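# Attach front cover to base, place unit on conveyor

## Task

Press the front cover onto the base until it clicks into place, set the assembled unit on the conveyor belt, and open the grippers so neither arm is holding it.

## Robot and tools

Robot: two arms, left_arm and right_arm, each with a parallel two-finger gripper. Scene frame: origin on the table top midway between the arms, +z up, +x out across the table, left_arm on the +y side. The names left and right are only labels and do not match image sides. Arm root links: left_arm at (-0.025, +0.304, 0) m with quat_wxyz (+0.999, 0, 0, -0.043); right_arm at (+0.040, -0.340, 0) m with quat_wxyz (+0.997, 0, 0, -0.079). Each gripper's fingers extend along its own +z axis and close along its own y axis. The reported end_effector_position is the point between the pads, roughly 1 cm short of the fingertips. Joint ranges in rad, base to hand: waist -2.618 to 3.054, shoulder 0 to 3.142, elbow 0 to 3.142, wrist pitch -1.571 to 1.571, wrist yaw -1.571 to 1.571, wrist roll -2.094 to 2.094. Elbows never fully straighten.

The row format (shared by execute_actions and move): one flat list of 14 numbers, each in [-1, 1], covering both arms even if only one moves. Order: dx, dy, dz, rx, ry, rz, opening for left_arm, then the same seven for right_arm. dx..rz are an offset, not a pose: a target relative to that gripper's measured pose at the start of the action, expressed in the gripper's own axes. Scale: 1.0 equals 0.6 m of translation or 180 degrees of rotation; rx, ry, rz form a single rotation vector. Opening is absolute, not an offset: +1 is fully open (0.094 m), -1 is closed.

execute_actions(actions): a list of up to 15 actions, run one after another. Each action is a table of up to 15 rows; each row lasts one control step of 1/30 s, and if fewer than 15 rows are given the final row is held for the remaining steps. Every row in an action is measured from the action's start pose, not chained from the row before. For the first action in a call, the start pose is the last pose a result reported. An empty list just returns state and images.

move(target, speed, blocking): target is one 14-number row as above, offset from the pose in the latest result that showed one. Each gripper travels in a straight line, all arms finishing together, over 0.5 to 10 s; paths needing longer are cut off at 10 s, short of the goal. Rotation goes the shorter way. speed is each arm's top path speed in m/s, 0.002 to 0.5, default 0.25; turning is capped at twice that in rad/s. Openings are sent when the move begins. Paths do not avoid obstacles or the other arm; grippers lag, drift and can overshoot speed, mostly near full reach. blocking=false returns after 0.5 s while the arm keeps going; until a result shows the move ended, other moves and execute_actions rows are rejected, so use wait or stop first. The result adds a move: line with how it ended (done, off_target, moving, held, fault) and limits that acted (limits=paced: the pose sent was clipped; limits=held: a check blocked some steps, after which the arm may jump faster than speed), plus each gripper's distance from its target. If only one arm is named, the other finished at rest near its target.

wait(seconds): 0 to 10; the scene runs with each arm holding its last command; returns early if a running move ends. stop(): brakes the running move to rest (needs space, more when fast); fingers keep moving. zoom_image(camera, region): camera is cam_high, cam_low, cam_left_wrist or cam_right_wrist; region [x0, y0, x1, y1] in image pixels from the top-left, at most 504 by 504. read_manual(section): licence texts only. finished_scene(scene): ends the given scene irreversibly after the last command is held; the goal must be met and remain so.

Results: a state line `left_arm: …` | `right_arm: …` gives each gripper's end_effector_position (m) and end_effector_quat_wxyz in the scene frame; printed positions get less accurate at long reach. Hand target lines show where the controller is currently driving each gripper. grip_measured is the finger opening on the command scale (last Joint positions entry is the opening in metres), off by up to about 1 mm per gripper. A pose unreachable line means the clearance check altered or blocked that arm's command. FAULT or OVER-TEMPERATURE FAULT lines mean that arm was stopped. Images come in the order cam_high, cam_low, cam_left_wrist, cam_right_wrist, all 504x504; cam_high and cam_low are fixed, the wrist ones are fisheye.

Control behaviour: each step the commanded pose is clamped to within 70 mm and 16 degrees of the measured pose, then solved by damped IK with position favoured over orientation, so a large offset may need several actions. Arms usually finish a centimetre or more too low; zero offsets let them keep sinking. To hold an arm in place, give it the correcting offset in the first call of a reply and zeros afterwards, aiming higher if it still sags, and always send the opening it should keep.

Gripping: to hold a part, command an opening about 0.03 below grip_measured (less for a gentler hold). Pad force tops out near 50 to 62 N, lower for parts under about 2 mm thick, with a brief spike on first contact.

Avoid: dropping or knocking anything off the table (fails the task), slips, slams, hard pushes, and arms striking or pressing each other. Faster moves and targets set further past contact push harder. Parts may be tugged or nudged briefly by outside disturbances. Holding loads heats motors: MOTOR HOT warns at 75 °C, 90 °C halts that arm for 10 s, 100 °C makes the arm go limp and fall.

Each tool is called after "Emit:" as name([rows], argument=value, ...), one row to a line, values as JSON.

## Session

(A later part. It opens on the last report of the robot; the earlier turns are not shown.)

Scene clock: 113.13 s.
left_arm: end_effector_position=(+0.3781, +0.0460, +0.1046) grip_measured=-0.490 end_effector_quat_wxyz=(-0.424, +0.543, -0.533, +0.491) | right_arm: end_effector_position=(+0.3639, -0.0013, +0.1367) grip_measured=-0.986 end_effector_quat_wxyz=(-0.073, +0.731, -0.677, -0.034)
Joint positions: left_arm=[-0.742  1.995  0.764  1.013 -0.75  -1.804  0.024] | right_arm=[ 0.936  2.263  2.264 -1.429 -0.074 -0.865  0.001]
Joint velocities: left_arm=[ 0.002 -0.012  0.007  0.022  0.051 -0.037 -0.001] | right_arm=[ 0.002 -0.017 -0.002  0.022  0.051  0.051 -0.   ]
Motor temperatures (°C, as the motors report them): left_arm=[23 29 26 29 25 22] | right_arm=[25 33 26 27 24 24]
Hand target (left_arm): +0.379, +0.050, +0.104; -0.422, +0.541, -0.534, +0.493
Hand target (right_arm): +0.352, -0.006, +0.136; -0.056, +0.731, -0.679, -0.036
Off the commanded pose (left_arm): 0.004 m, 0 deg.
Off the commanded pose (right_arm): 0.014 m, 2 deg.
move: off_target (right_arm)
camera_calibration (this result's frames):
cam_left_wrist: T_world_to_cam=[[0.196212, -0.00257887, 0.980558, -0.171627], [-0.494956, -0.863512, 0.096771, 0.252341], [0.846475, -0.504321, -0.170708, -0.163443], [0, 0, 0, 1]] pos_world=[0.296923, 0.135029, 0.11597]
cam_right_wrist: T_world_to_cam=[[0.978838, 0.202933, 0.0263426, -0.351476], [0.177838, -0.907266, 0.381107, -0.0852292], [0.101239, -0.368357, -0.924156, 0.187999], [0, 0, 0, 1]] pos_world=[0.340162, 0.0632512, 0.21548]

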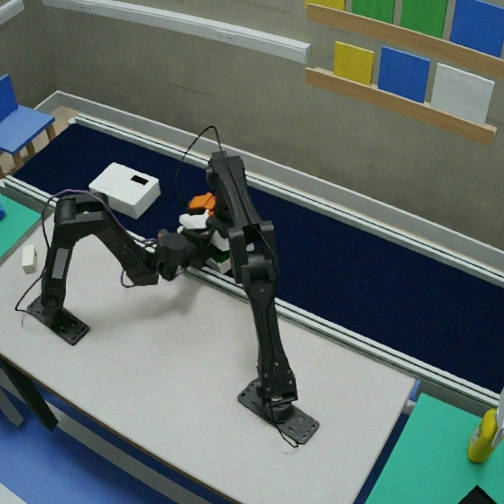

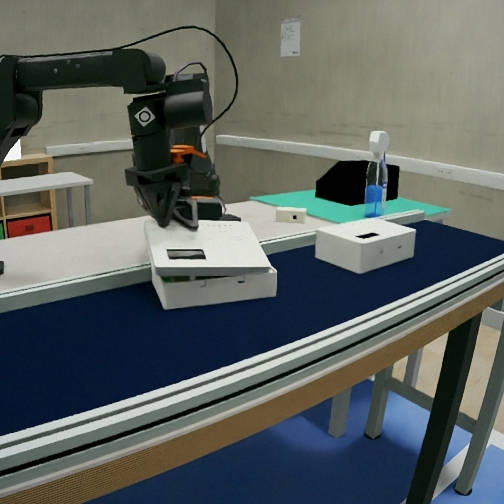

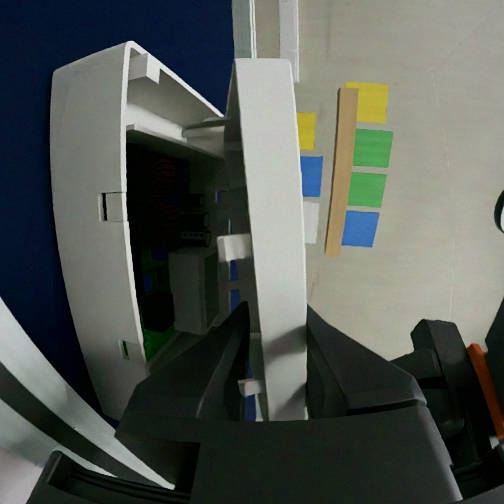

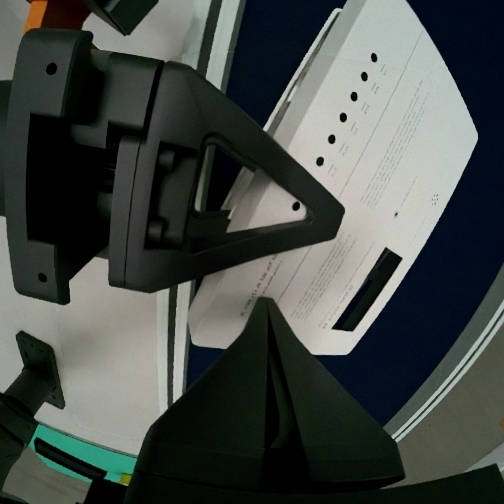

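Emit:
move(target=[-0.028,-0.006,0,0,0,0.02,-0.53, 0,0,-0.08,0,0,0.5,1], speed=0.25)

Emit:
zoom_image(camera="cam_low", region=[120,180,320,340])

Scene clock: 117.47 s.
left_arm: end_effector_position=(+0.3779, +0.0536, +0.1020) grip_measured=-0.490 end_effector_quat_wxyz=(-0.430, +0.526, -0.555, +0.481) | right_arm: end_effector_position=(+0.3611, -0.0089, +0.1662) grip_measured=+1.000 end_effector_quat_wxyz=(+0.030, -0.044, +0.996, +0.073)
Joint positions: left_arm=[-0.719  1.979  0.731  1.025 -0.709 -1.748  0.024] | right_arm=[ 0.931  2.277  2.412 -1.563 -0.068  0.688  0.094]
Joint velocities: left_arm=[-0.007  0.007 -0.007  0.081 -0.007  0.081 -0.001] | right_arm=[ 0.002 -0.007  0.002 -0.037  0.051  0.051  0.   ]
Motor temperatures (°C, as the motors report them): left_arm=[23 29 26 30 25 22] | right_arm=[25 33 26 27 24 24]
Hand target (left_arm): +0.379, +0.063, +0.107; -0.439, +0.526, -0.550, +0.478
Hand target (right_arm): +0.361, -0.009, +0.183; +0.042, -0.037, +0.994, +0.089
Off the commanded pose (left_arm): 0.011 m, 1 deg.
Off the commanded pose (right_arm): 0.018 m, 1 deg.
joint sent to its limit (right arm) — the command would take joint 4 (wrist pitch) past its lower limit, so that joint was sent only as far as its limit.
move: off_target (left_arm, right_arm)
camera_calibration (this result's frames):
cam_left_wrist: T_world_to_cam=[[0.201151, -0.0593511, 0.977761, -0.167469], [-0.517252, -0.854092, 0.0545678, 0.271319], [0.831859, -0.516725, -0.202501, -0.150449], [0, 0, 0, 1]] pos_world=[0.299178, 0.144051, 0.118473]
cam_right_wrist: T_world_to_cam=[[0.219441, -0.957977, -0.184728, -0.0489892], [-0.861874, -0.279077, 0.423425, 0.271168], [-0.457185, 0.0662957, -0.886897, 0.412097], [0, 0, 0, 1]] pos_world=[0.432868, 0.00142588, 0.241619]

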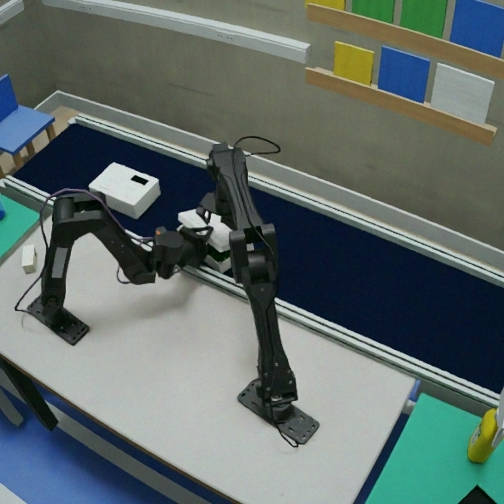

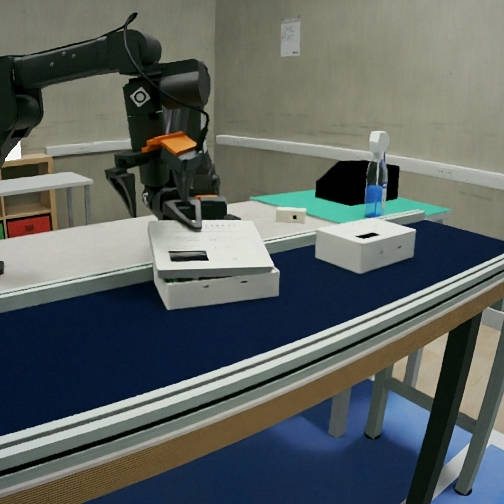

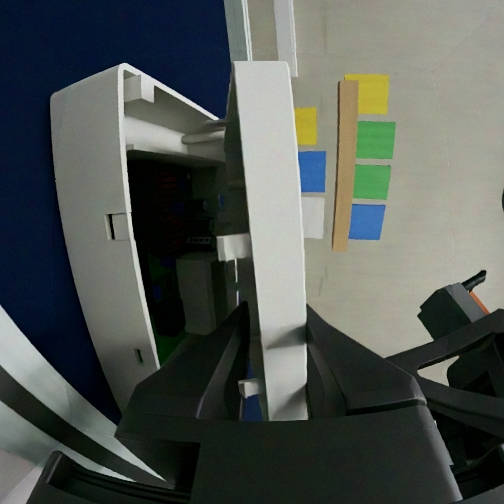

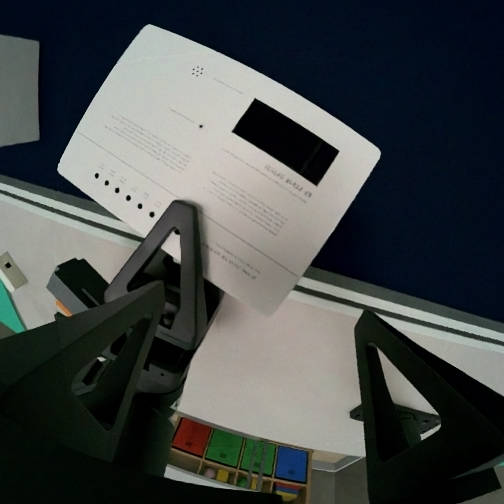

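Region (120, 180, 320, 340) of cam_low's 504x504 image, scaled by 2.520, with more detail than that image has; it fills the top 403 rows of this view, and the rest is white.

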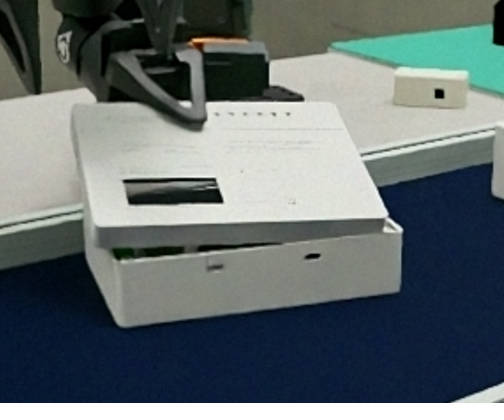

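Emit:
move(target=[0,-0.035,0,0,0,0.03,-0.53, 0,0,-0.01,0,0,0,1], speed=0.04)

Emit:
zoom_image(camera="cam_low", region=[120,180,320,340])

Scene clock: 119.10 s.
left_arm: end_effector_position=(+0.3756, +0.0550, +0.1074) grip_measured=-0.490 end_effector_quat_wxyz=(-0.445, +0.503, -0.586, +0.454) | right_arm: end_effector_position=(+0.3611, -0.0089, +0.1662) grip_measured=+1.000 end_effector_quat_wxyz=(+0.030, -0.044, +0.996, +0.073)
Joint positions: left_arm=[-0.719  1.93   0.731  0.945 -0.703 -1.671  0.024] | right_arm=[ 0.931  2.277  2.412 -1.563 -0.068  0.69   0.094]
Joint velocities: left_arm=[-0.007 -0.012  0.012 -0.007  0.022  0.051  0.   ] | right_arm=[ 0.017  0.002 -0.017 -0.051 -0.081 -0.007  0.   ]
Motor temperatures (°C, as the motors report them): left_arm=[23 29 26 30 25 22] | right_arm=[25 33 26 27 24 24]
Hand target (left_arm): +0.381, +0.054, +0.123; +0.452, -0.499, +0.578, -0.460
Hand target (right_arm): +0.361, -0.010, +0.172; +0.033, -0.044, +0.996, +0.075
Off the commanded pose (left_arm): 0.016 m, 1 deg.
Off the commanded pose (right_arm): 0.006 m, 0 deg.
joint sent to its limit (right arm) — the command would take joint 4 (wrist pitch) past its lower limit, so that joint was sent only as far as its limit.
move: off_target (left_arm)
camera_calibration (this result's frames):
cam_left_wrist: T_world_to_cam=[[0.214355, -0.157217, 0.96402, -0.170384], [-0.533186, -0.845776, -0.0193766, 0.284461], [0.818391, -0.509848, -0.265123, -0.13528], [0, 0, 0, 1]] pos_world=[0.298905, 0.14483, 0.1339]
cam_right_wrist: T_world_to_cam=[[0.217956, -0.958292, -0.184857, -0.0484343], [-0.862198, -0.277813, 0.423596, 0.271268], [-0.457284, 0.0670579, -0.886789, 0.412122], [0, 0, 0, 1]] pos_world=[0.4329, 0.00131152, 0.241604]

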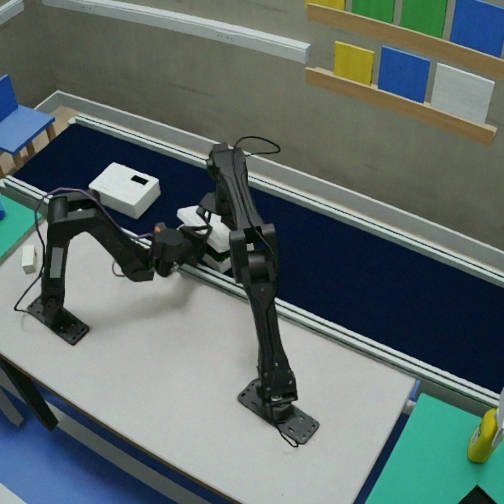

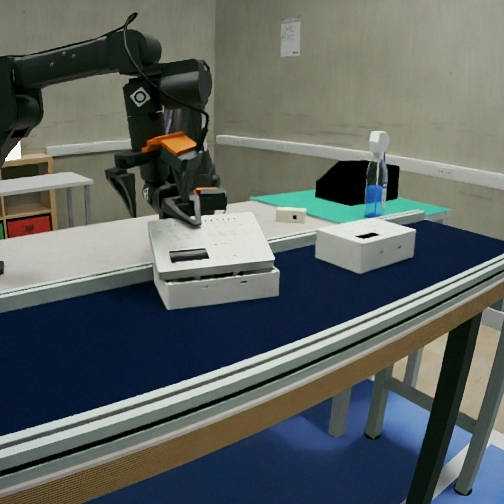

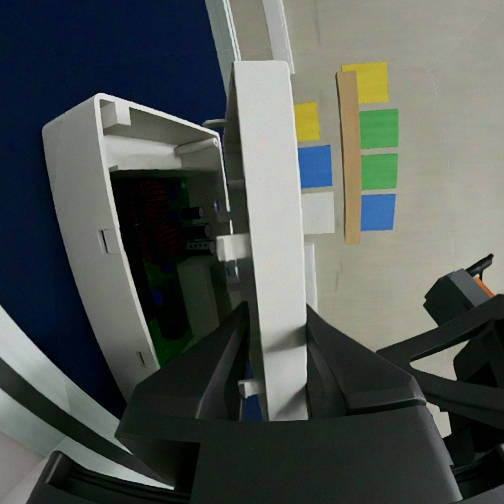

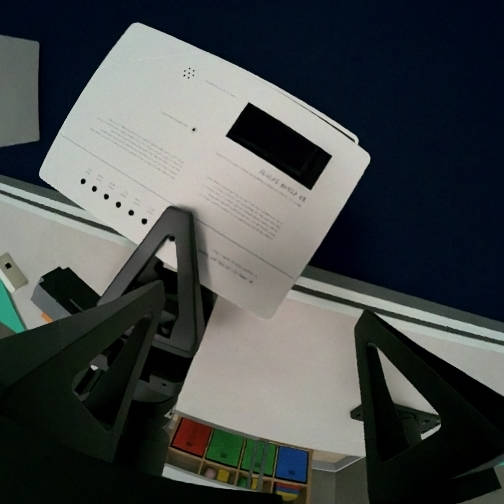

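Region (120, 180, 320, 340) of cam_low's 504x504 image, scaled by 2.520, with more detail than that image has; it fills the top 403 rows of this view, and the rest is white.

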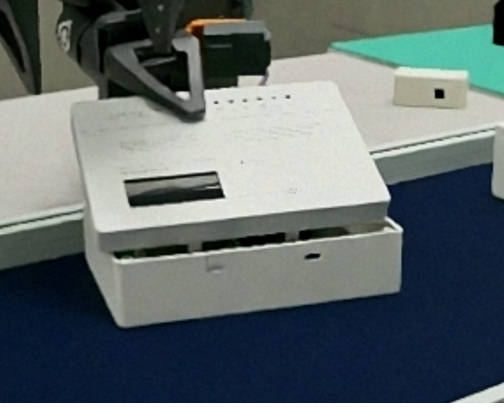

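Emit:
move(target=[0,-0.02,0.004,0,-0.035,0,-0.53, 0,0,-0.01,0,0,0,1], speed=0.04)

Emit:
zoom_image(camera="cam_low", region=[120,180,320,340])

Scene clock: 121.73 s.
left_arm: end_effector_position=(+0.3794, +0.0571, +0.1165) grip_measured=-0.490 end_effector_quat_wxyz=(-0.470, +0.525, -0.563, +0.431) | right_arm: end_effector_position=(+0.3611, -0.0089, +0.1662) grip_measured=+1.000 end_effector_quat_wxyz=(+0.030, -0.044, +0.996, +0.073)
Joint positions: left_arm=[-0.742  1.93   0.795  0.859 -0.817 -1.695  0.024] | right_arm=[ 0.931  2.277  2.412 -1.563 -0.068  0.69   0.094]
Joint velocities: left_arm=[-0.012 -0.022 -0.002 -0.051  0.007 -0.037 -0.001] | right_arm=[ 0.032 -0.012 -0.012 -0.051 -0.022  0.037  0.   ]
Motor temperatures (°C, as the motors report them): left_arm=[23 29 26 30 25 22] | right_arm=[25 33 26 27 24 24]
Hand target (left_arm): +0.380, +0.054, +0.118; -0.477, +0.527, -0.560, +0.426
Hand target (right_arm): +0.361, -0.010, +0.172; +0.033, -0.043, +0.996, +0.075
Off the commanded pose (left_arm): 0.004 m, 1 deg.
Off the commanded pose (right_arm): 0.006 m, 0 deg.
joint sent to its limit (right arm) — the command would take joint 4 (wrist pitch) past its lower limit, so that joint was sent only as far as its limit.
move: done
camera_calibration (this result's frames):
cam_left_wrist: T_world_to_cam=[[0.222974, -0.148935, 0.96338, -0.183248], [-0.45385, -0.890481, -0.0326215, 0.262401], [0.86273, -0.429956, -0.266148, -0.156205], [0, 0, 0, 1]] pos_world=[0.294713, 0.13921, 0.143524]
cam_right_wrist: T_world_to_cam=[[0.217956, -0.958292, -0.184857, -0.0484343], [-0.862198, -0.277813, 0.423596, 0.271268], [-0.457284, 0.0670579, -0.886789, 0.412122], [0, 0, 0, 1]] pos_world=[0.4329, 0.00131152, 0.241604]

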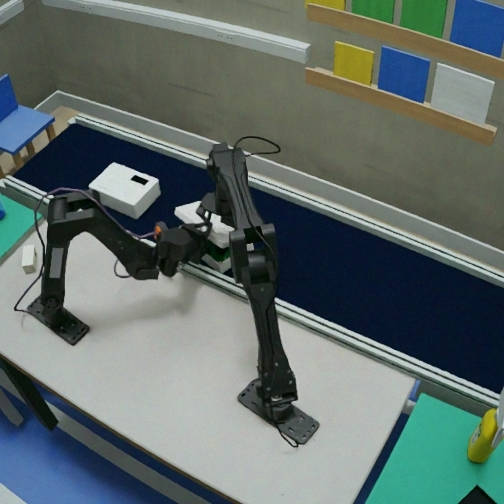

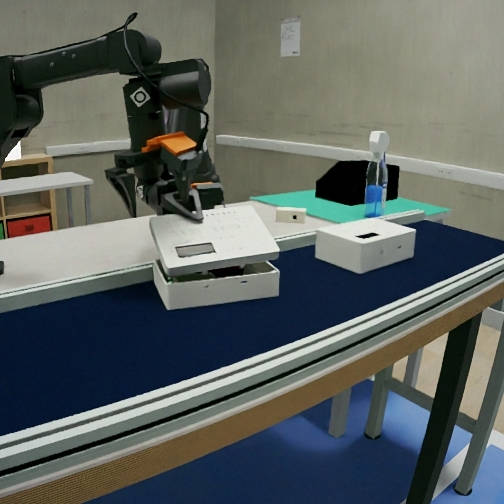

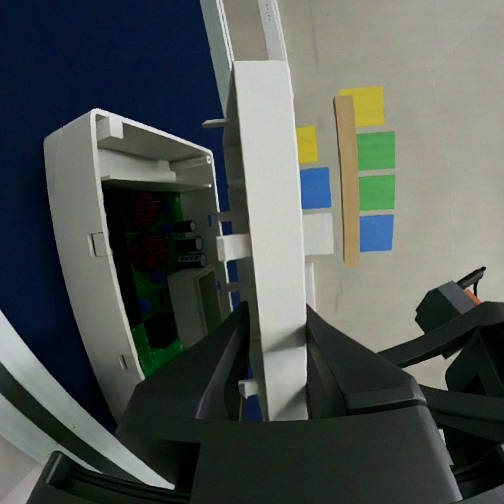

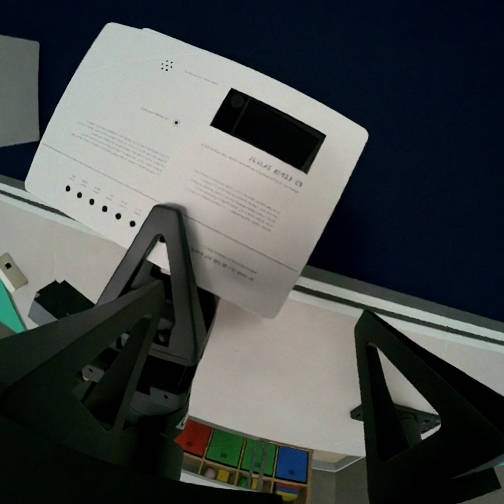

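Region (120, 180, 320, 340) of cam_low's 504x504 image, scaled by 2.520, with more detail than that image has; it fills the top 403 rows of this view, and the rest is white.

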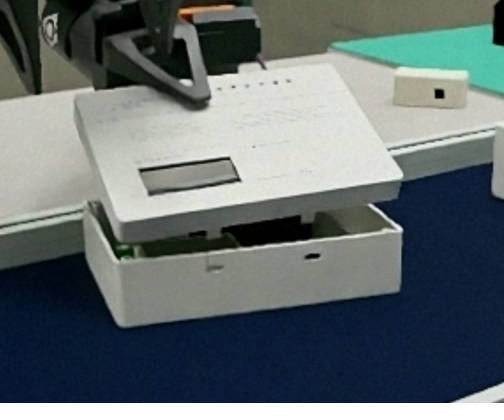

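Emit:
move(target=[0,0.03,0.004,0,0.008,-0.02,-0.53, 0,0,-0.01,0,0,0,1], speed=0.03)

Emit:
zoom_image(camera="cam_low", region=[120,180,320,340])

Scene clock: 123.27 s.
left_arm: end_effector_position=(+0.3776, +0.0541, +0.1042) grip_measured=-0.490 end_effector_quat_wxyz=(-0.449, +0.537, -0.551, +0.455) | right_arm: end_effector_position=(+0.3611, -0.0089, +0.1662) grip_measured=+1.000 end_effector_quat_wxyz=(+0.030, -0.044, +0.996, +0.073)
Joint positions: left_arm=[-0.742  1.972  0.771  0.939 -0.79  -1.753  0.024] | right_arm=[ 0.931  2.277  2.412 -1.563 -0.068  0.69   0.094]
Joint velocities: left_arm=[ 0.002  0.002 -0.022 -0.022  0.007 -0.007 -0.001] | right_arm=[-0.002  0.002 -0.002 -0.051 -0.125 -0.051  0.   ]
Motor temperatures (°C, as the motors report them): left_arm=[23 28 26 30 25 22] | right_arm=[25 32 26 27 24 24]
Hand target (left_arm): +0.378, +0.059, +0.099; -0.449, +0.537, -0.552, +0.452
Hand target (right_arm): +0.361, -0.010, +0.172; +0.033, -0.043, +0.996, +0.075
Off the commanded pose (left_arm): 0.007 m, 0 deg.
Off the commanded pose (right_arm): 0.006 m, 0 deg.
joint sent to its limit (right arm) — the command would take joint 4 (wrist pitch) past its lower limit, so that joint was sent only as far as its limit.
move: done
camera_calibration (this result's frames):
cam_left_wrist: T_world_to_cam=[[0.217371, -0.0827374, 0.972576, -0.173901], [-0.46757, -0.883469, 0.0293447, 0.256846], [0.856813, -0.461126, -0.230726, -0.159017], [0, 0, 0, 1]] pos_world=[0.294143, 0.139201, 0.124905]
cam_right_wrist: T_world_to_cam=[[0.217956, -0.958292, -0.184857, -0.0484343], [-0.862198, -0.277813, 0.423596, 0.271268], [-0.457284, 0.0670579, -0.886789, 0.412122], [0, 0, 0, 1]] pos_world=[0.4329, 0.00131152, 0.241604]

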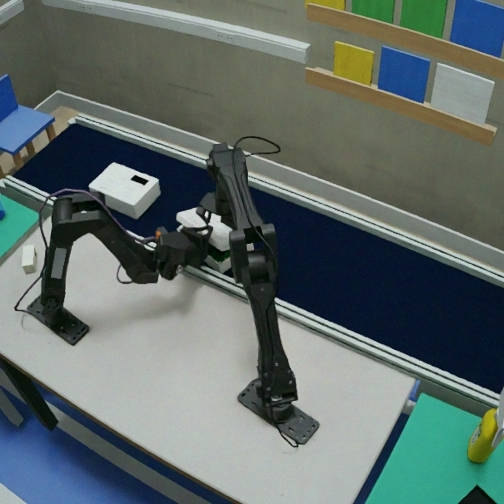

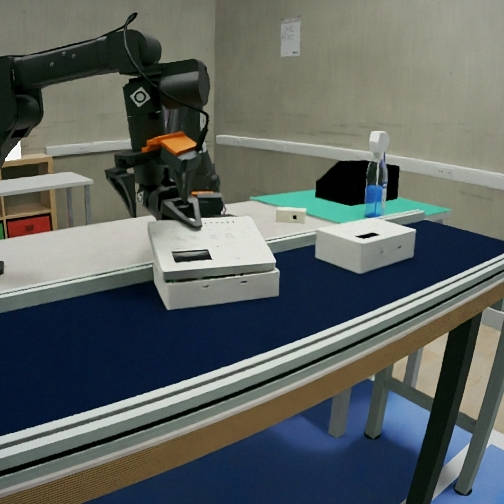

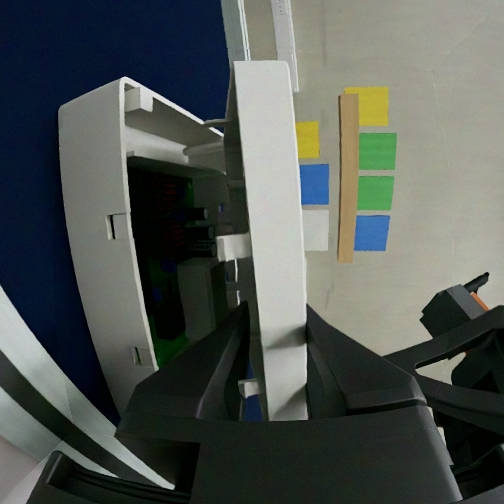

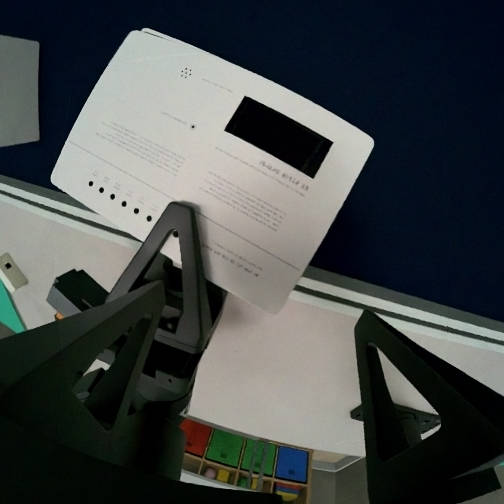

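Region (120, 180, 320, 340) of cam_low's 504x504 image, scaled by 2.520, with more detail than that image has; it fills the top 403 rows of this view, and the rest is white.

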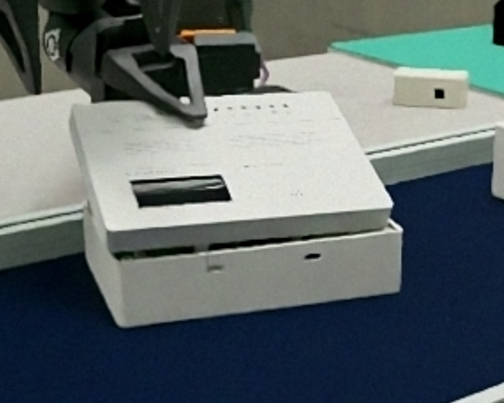

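Emit:
move(target=[-0.018,-0.006,0.008,0,0,0,-0.53, 0,0,-0.01,0,0,0,1], speed=0.03)

Emit:
zoom_image(camera="cam_low", region=[120,180,320,340])

Scene clock: 124.20 s.
left_arm: end_effector_position=(+0.3823, +0.0574, +0.1036) grip_measured=-0.490 end_effector_quat_wxyz=(-0.445, +0.537, -0.552, +0.457) | right_arm: end_effector_position=(+0.3611, -0.0089, +0.1662) grip_measured=+1.000 end_effector_quat_wxyz=(+0.030, -0.044, +0.996, +0.073)
Joint positions: left_arm=[-0.723  1.972  0.771  0.941 -0.764 -1.754  0.024] | right_arm=[ 0.931  2.277  2.412 -1.563 -0.068  0.69   0.094]
Joint velocities: left_arm=[-0.017  0.012 -0.007  0.007  0.022 -0.051  0.   ] | right_arm=[ 0.002  0.002 -0.022 -0.051  0.037  0.066  0.   ]
Motor temperatures (°C, as the motors report them): left_arm=[23 28 26 30 25 22] | right_arm=[25 32 26 27 24 24]
Hand target (left_arm): +0.383, +0.065, +0.107; -0.449, +0.536, -0.551, +0.455
Hand target (right_arm): +0.361, -0.010, +0.172; +0.033, -0.043, +0.996, +0.075
Off the commanded pose (left_arm): 0.008 m, 1 deg.
Off the commanded pose (right_arm): 0.006 m, 0 deg.
joint sent to its limit (right arm) — the command would take joint 4 (wrist pitch) past its lower limit, so that joint was sent only as far as its limit.
move: done
camera_calibration (this result's frames):
cam_left_wrist: T_world_to_cam=[[0.220646, -0.07765, 0.972258, -0.17553], [-0.47194, -0.880864, 0.0367521, 0.26274], [0.853574, -0.466956, -0.231005, -0.159984], [0, 0, 0, 1]] pos_world=[0.299286, 0.143103, 0.124047]
cam_right_wrist: T_world_to_cam=[[0.217956, -0.958292, -0.184857, -0.0484343], [-0.862198, -0.277813, 0.423596, 0.271268], [-0.457284, 0.0670579, -0.886789, 0.412122], [0, 0, 0, 1]] pos_world=[0.4329, 0.00131152, 0.241604]

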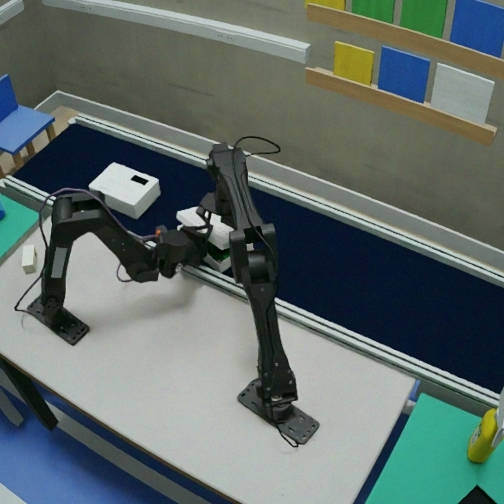

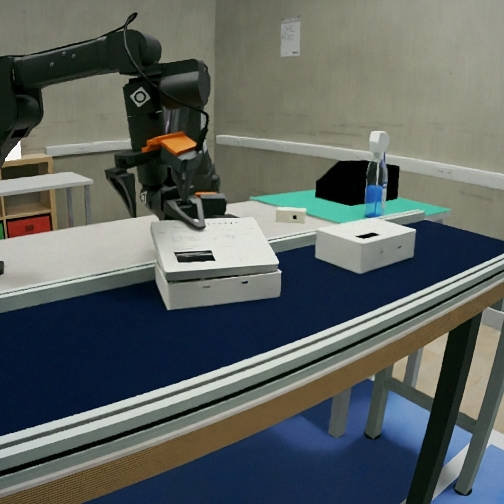

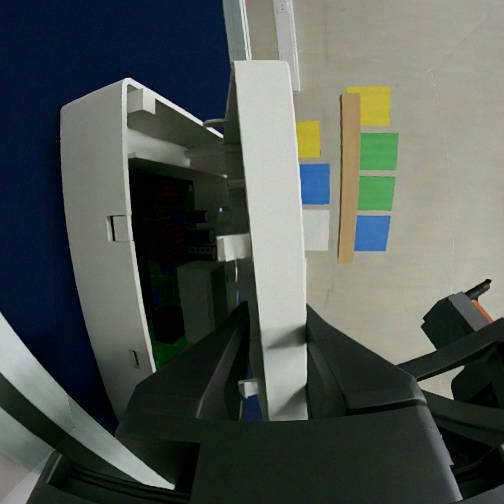

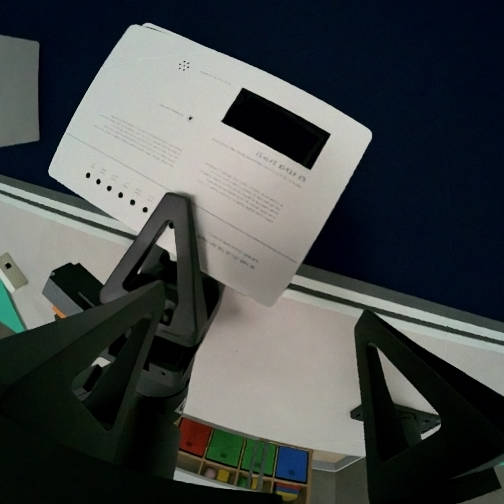

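Region (120, 180, 320, 340) of cam_low's 504x504 image, scaled by 2.520, with more detail than that image has; it fills the top 403 rows of this view, and the rest is white.

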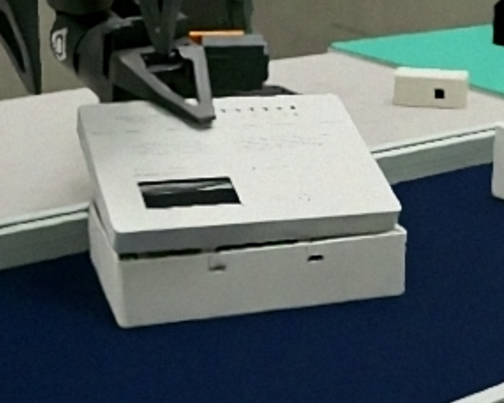

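Emit:
move(target=[0,0,0,0,0,0,-0.53, 0.03,0.112,0.008,0.03,0,0.09,1], speed=0.06)

Emit:
zoom_image(camera="cam_low", region=[100,140,320,320])

Scene clock: 128.50 s.
left_arm: end_effector_position=(+0.3823, +0.0574, +0.1036) grip_measured=-0.490 end_effector_quat_wxyz=(-0.445, +0.537, -0.552, +0.457) | right_arm: end_effector_position=(+0.3375, +0.0538, +0.1677) grip_measured=+1.000 end_effector_quat_wxyz=(+0.051, +0.097, +0.989, +0.098)
Joint positions: left_arm=[-0.723  1.972  0.771  0.941 -0.764 -1.754  0.024] | right_arm=[ 1.075  2.389  2.604 -1.564 -0.017  1.113  0.094]
Joint velocities: left_arm=[-0.012 -0.012 -0.007 -0.022 -0.037 -0.037 -0.   ] | right_arm=[ 0.002 -0.012 -0.002 -0.007  0.022  0.022  0.   ]
Motor temperatures (°C, as the motors report them): left_arm=[23 28 26 30 25 22] | right_arm=[25 32 26 27 24 24]
Hand target (left_arm): +0.382, +0.057, +0.104; -0.445, +0.537, -0.552, +0.457
Hand target (right_arm): +0.338, +0.056, +0.170; +0.061, +0.099, +0.988, +0.098
Off the commanded pose (left_arm): 0.000 m, 0 deg.
Off the commanded pose (right_arm): 0.003 m, 9 deg.
joint sent to its limit (right arm) — the command would take joint 4 (wrist pitch) past its lower limit, so that joint was sent only as far as its limit.
move: off_target (right_arm)
camera_calibration (this result's frames):
cam_left_wrist: T_world_to_cam=[[0.220646, -0.07765, 0.972258, -0.17553], [-0.47194, -0.880864, 0.0367521, 0.26274], [0.853574, -0.466956, -0.231005, -0.159984], [0, 0, 0, 1]] pos_world=[0.299286, 0.143103, 0.124047]
cam_right_wrist: T_world_to_cam=[[-0.0509092, -0.968428, -0.244039, 0.118322], [-0.916992, -0.0514764, 0.39557, 0.278663], [-0.395643, 0.24392, -0.88542, 0.367914], [0, 0, 0, 1]] pos_world=[0.407118, 0.0391896, 0.244403]

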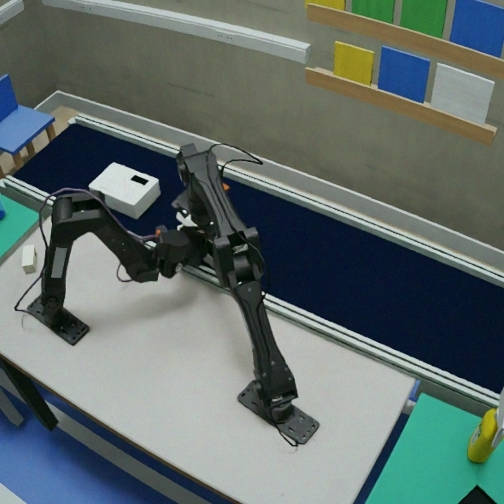

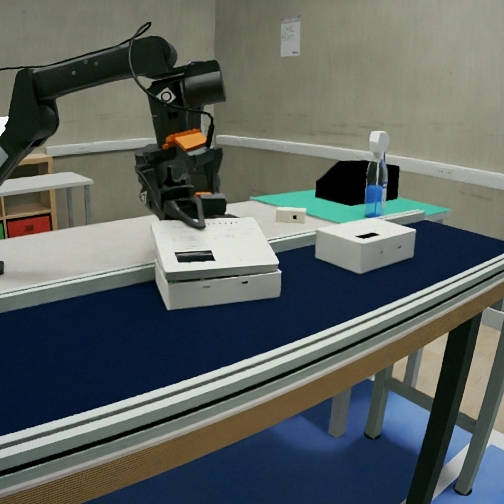

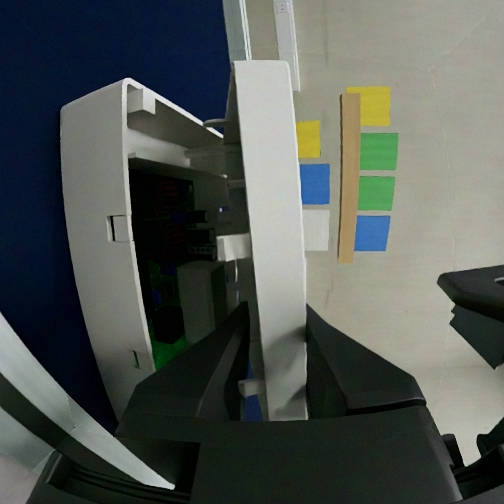

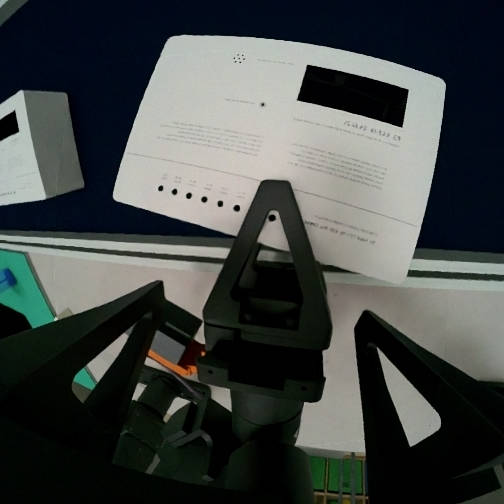

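Region (100, 140, 320, 320) of cam_low's 504x504 image, scaled by 2.291, with more detail than that image has; it fills the top 412 rows of this view, and the rest is white.

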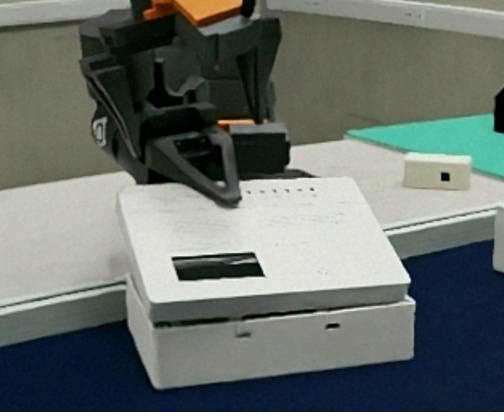

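Emit:
move(target=[0,0,0,0,0,0,-0.53, 0.004,-0.006,0.045,0.05,0,0,1], speed=0.04)

Emit:
zoom_image(camera="cam_low", region=[100,140,320,320])

Scene clock: 130.97 s.
left_arm: end_effector_position=(+0.3823, +0.0574, +0.1036) grip_measured=-0.490 end_effector_quat_wxyz=(-0.445, +0.537, -0.552, +0.457) | right_arm: end_effector_position=(+0.3391, +0.0551, +0.1427) grip_measured=+1.000 end_effector_quat_wxyz=(+0.057, +0.099, +0.991, +0.065)
Joint positions: left_arm=[-0.723  1.972  0.771  0.941 -0.764 -1.754  0.024] | right_arm=[ 1.091  2.442  2.605 -1.564  0.031  1.129  0.094]
Joint velocities: left_arm=[-0.002 -0.002  0.007 -0.022  0.037 -0.007 -0.001] | right_arm=[ 0.002  0.012  0.002 -0.037 -0.051  0.022  0.   ]
Motor temperatures (°C, as the motors report them): left_arm=[23 28 26 30 25 22] | right_arm=[25 32 26 27 24 24]
Hand target (left_arm): +0.382, +0.057, +0.104; -0.445, +0.537, -0.552, +0.457
Hand target (right_arm): +0.337, +0.056, +0.140; +0.063, +0.099, +0.992, +0.055
Off the commanded pose (left_arm): 0.000 m, 0 deg.
Off the commanded pose (right_arm): 0.003 m, 5 deg.
joint sent to its limit (right arm) — the command would take joint 4 (wrist pitch) past its lower limit, so that joint was sent only as far as its limit.
move: off_target (right_arm)
camera_calibration (this result's frames):
cam_left_wrist: T_world_to_cam=[[0.220646, -0.07765, 0.972258, -0.17553], [-0.47194, -0.880864, 0.0367521, 0.26274], [0.853574, -0.466956, -0.231005, -0.159984], [0, 0, 0, 1]] pos_world=[0.299286, 0.143103, 0.124047]
cam_right_wrist: T_world_to_cam=[[-0.0593653, -0.982295, -0.177686, 0.107658], [-0.918545, -0.0159373, 0.394994, 0.288784], [-0.390832, 0.186661, -0.901337, 0.349914], [0, 0, 0, 1]] pos_world=[0.40841, 0.0450388, 0.220452]

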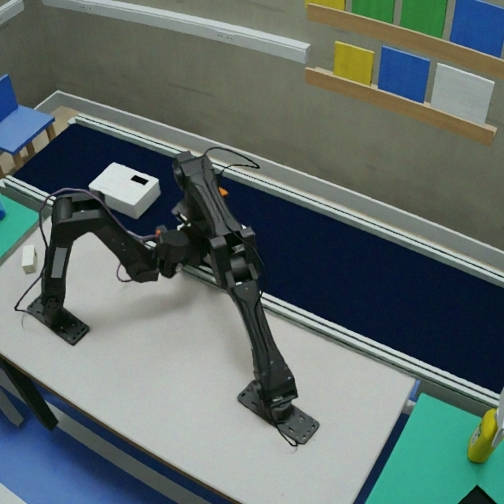

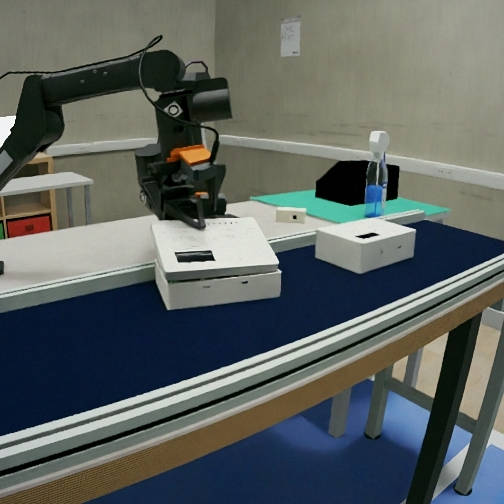

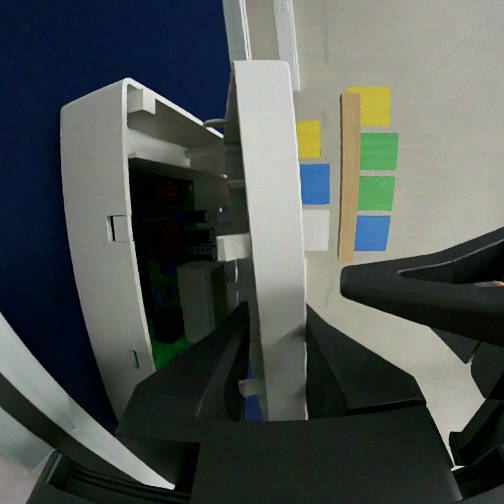

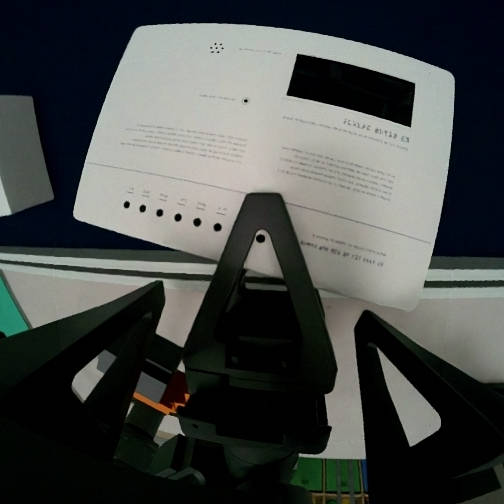

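Region (100, 140, 320, 320) of cam_low's 504x504 image, scaled by 2.291, with more detail than that image has; it fills the top 412 rows of this view, and the rest is white.

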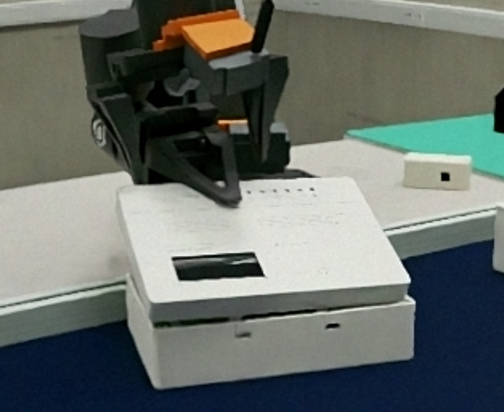

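Emit:
move(target=[0,0,0,0,0,0,-0.53, 0.018,-0.006,0.042,0.03,0,0.02,1], speed=0.03)

Emit:
zoom_image(camera="cam_low", region=[100,140,320,320])

Scene clock: 133.20 s.
left_arm: end_effector_position=(+0.3823, +0.0574, +0.1036) grip_measured=-0.490 end_effector_quat_wxyz=(-0.445, +0.537, -0.552, +0.457) | right_arm: end_effector_position=(+0.3347, +0.0591, +0.1249) grip_measured=+1.000 end_effector_quat_wxyz=(+0.052, +0.132, +0.989, +0.047)
Joint positions: left_arm=[-0.723  1.972  0.771  0.941 -0.764 -1.754  0.024] | right_arm=[ 1.109  2.48   2.605 -1.564  0.048  1.213  0.094]
Joint velocities: left_arm=[ 0.002  0.007  0.012  0.022 -0.007  0.037  0.   ] | right_arm=[-0.012 -0.012 -0.002 -0.037 -0.007 -0.022  0.   ]
Motor temperatures (°C, as the motors report them): left_arm=[23 28 26 30 25 22] | right_arm=[25 32 26 27 24 24]
Hand target (left_arm): +0.382, +0.057, +0.104; -0.445, +0.537, -0.552, +0.457
Hand target (right_arm): +0.331, +0.057, +0.116; +0.054, +0.132, +0.989, +0.028
Off the commanded pose (left_arm): 0.000 m, 0 deg.
Off the commanded pose (right_arm): 0.010 m, 3 deg.
joint sent to its limit (right arm) — the command would take joint 4 (wrist pitch) past its lower limit, so that joint was sent only as far as its limit.
move: off_target (right_arm)
camera_calibration (this result's frames):
cam_left_wrist: T_world_to_cam=[[0.220646, -0.07765, 0.972258, -0.17553], [-0.47194, -0.880864, 0.0367521, 0.26274], [0.853574, -0.466956, -0.231005, -0.159984], [0, 0, 0, 1]] pos_world=[0.299286, 0.143103, 0.124047]
cam_right_wrist: T_world_to_cam=[[-0.128045, -0.980907, -0.146379, 0.12716], [-0.910299, 0.0576571, 0.409917, 0.282904], [-0.393651, 0.185736, -0.900301, 0.332224], [0, 0, 0, 1]] pos_world=[0.40459, 0.0467142, 0.201747]

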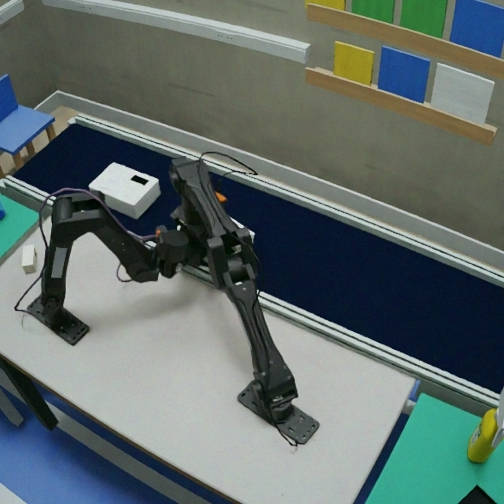

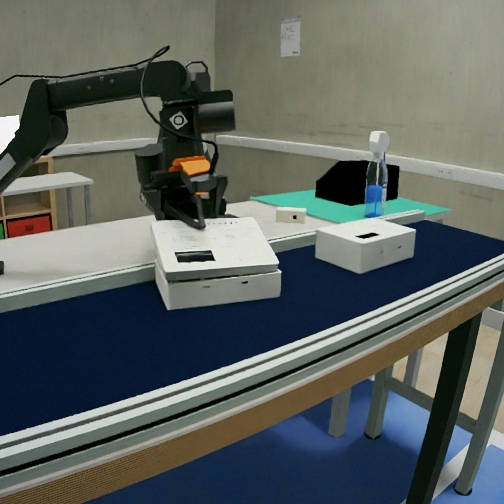

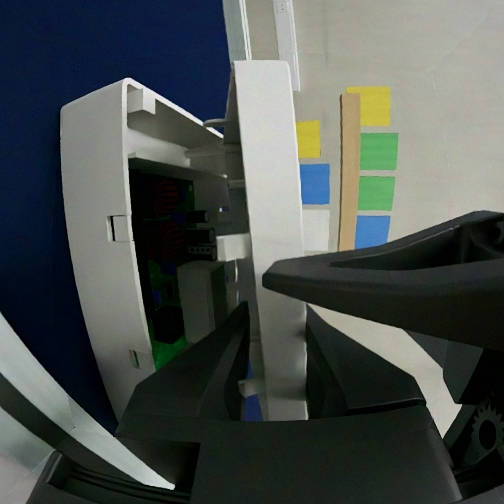

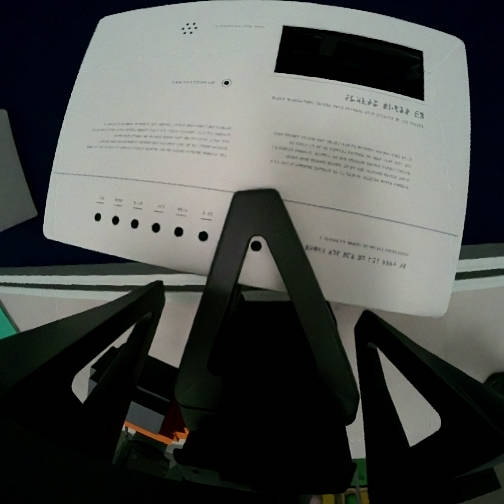

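Region (100, 140, 320, 320) of cam_low's 504x504 image, scaled by 2.291, with more detail than that image has; it fills the top 412 rows of this view, and the rest is white.

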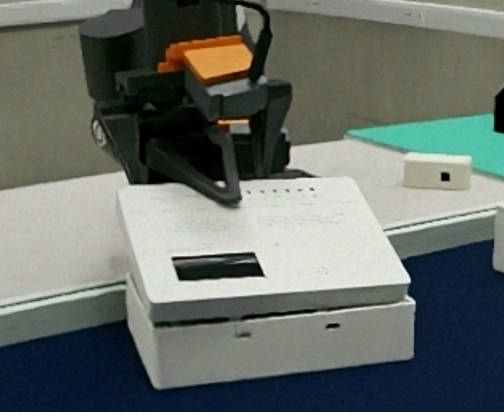

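Emit:
move(target=[0,0,0,0,0,0,-0.53, -0.02,-0.004,0.004,0,0,0,1], speed=0.02)

Scene clock: 134.20 s.
left_arm: end_effector_position=(+0.3823, +0.0574, +0.1036) grip_measured=-0.490 end_effector_quat_wxyz=(-0.445, +0.537, -0.552, +0.457) | right_arm: end_effector_position=(+0.3408, +0.0546, +0.1248) grip_measured=+1.000 end_effector_quat_wxyz=(+0.052, +0.134, +0.989, +0.047)
Joint positions: left_arm=[-0.723  1.972  0.771  0.941 -0.764 -1.754  0.024] | right_arm=[ 1.093  2.48   2.605 -1.564  0.045  1.199  0.094]
Joint velocities: left_arm=[-0.002  0.002 -0.007  0.007  0.051  0.022  0.   ] | right_arm=[ 0.002 -0.007  0.002 -0.007 -0.022 -0.051  0.   ]
Motor temperatures (°C, as the motors report them): left_arm=[23 28 26 30 25 22] | right_arm=[25 32 26 27 24 24]
Hand target (left_arm): +0.382, +0.057, +0.104; -0.445, +0.537, -0.552, +0.457
Hand target (right_arm): +0.346, +0.053, +0.123; +0.052, +0.132, +0.989, +0.047
Off the commanded pose (left_arm): 0.000 m, 0 deg.
Off the commanded pose (right_arm): 0.005 m, 0 deg.
move: done
camera_calibration (this result's frames):
cam_left_wrist: T_world_to_cam=[[0.220646, -0.07765, 0.972258, -0.17553], [-0.47194, -0.880864, 0.0367521, 0.26274], [0.853574, -0.466956, -0.231005, -0.159984], [0, 0, 0, 1]] pos_world=[0.299286, 0.143103, 0.124047]
cam_right_wrist: T_world_to_cam=[[-0.130612, -0.980612, -0.146086, 0.124308], [-0.909829, 0.060012, 0.410621, 0.288288], [-0.393893, 0.186545, -0.900027, 0.335427], [0, 0, 0, 1]] pos_world=[0.410651, 0.042025, 0.201676]

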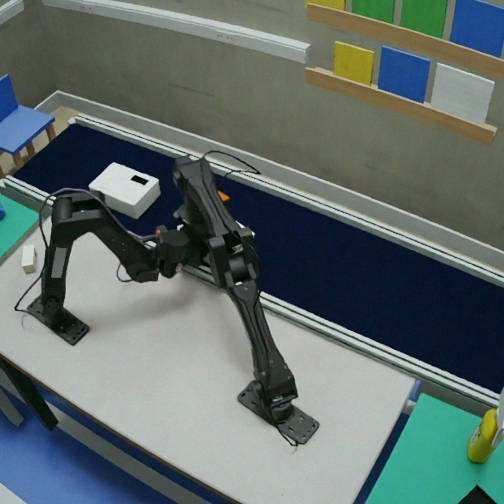

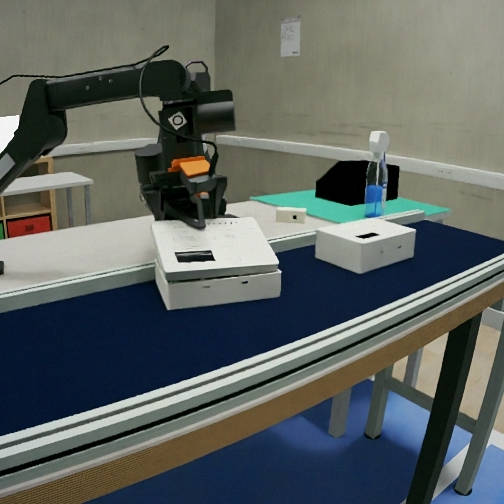

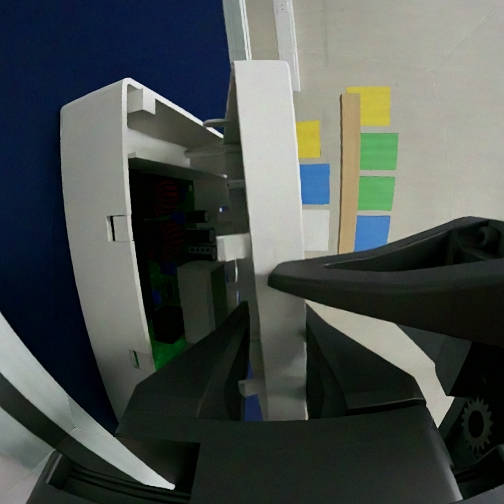

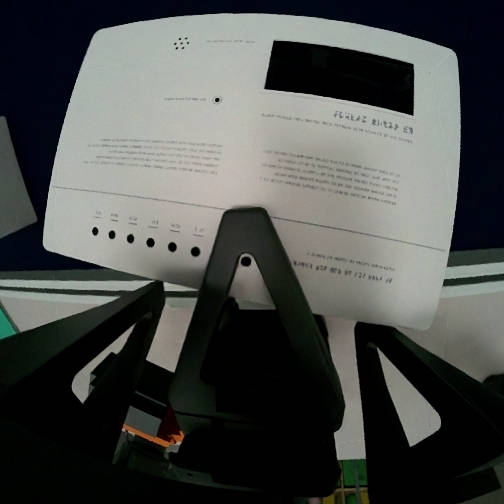

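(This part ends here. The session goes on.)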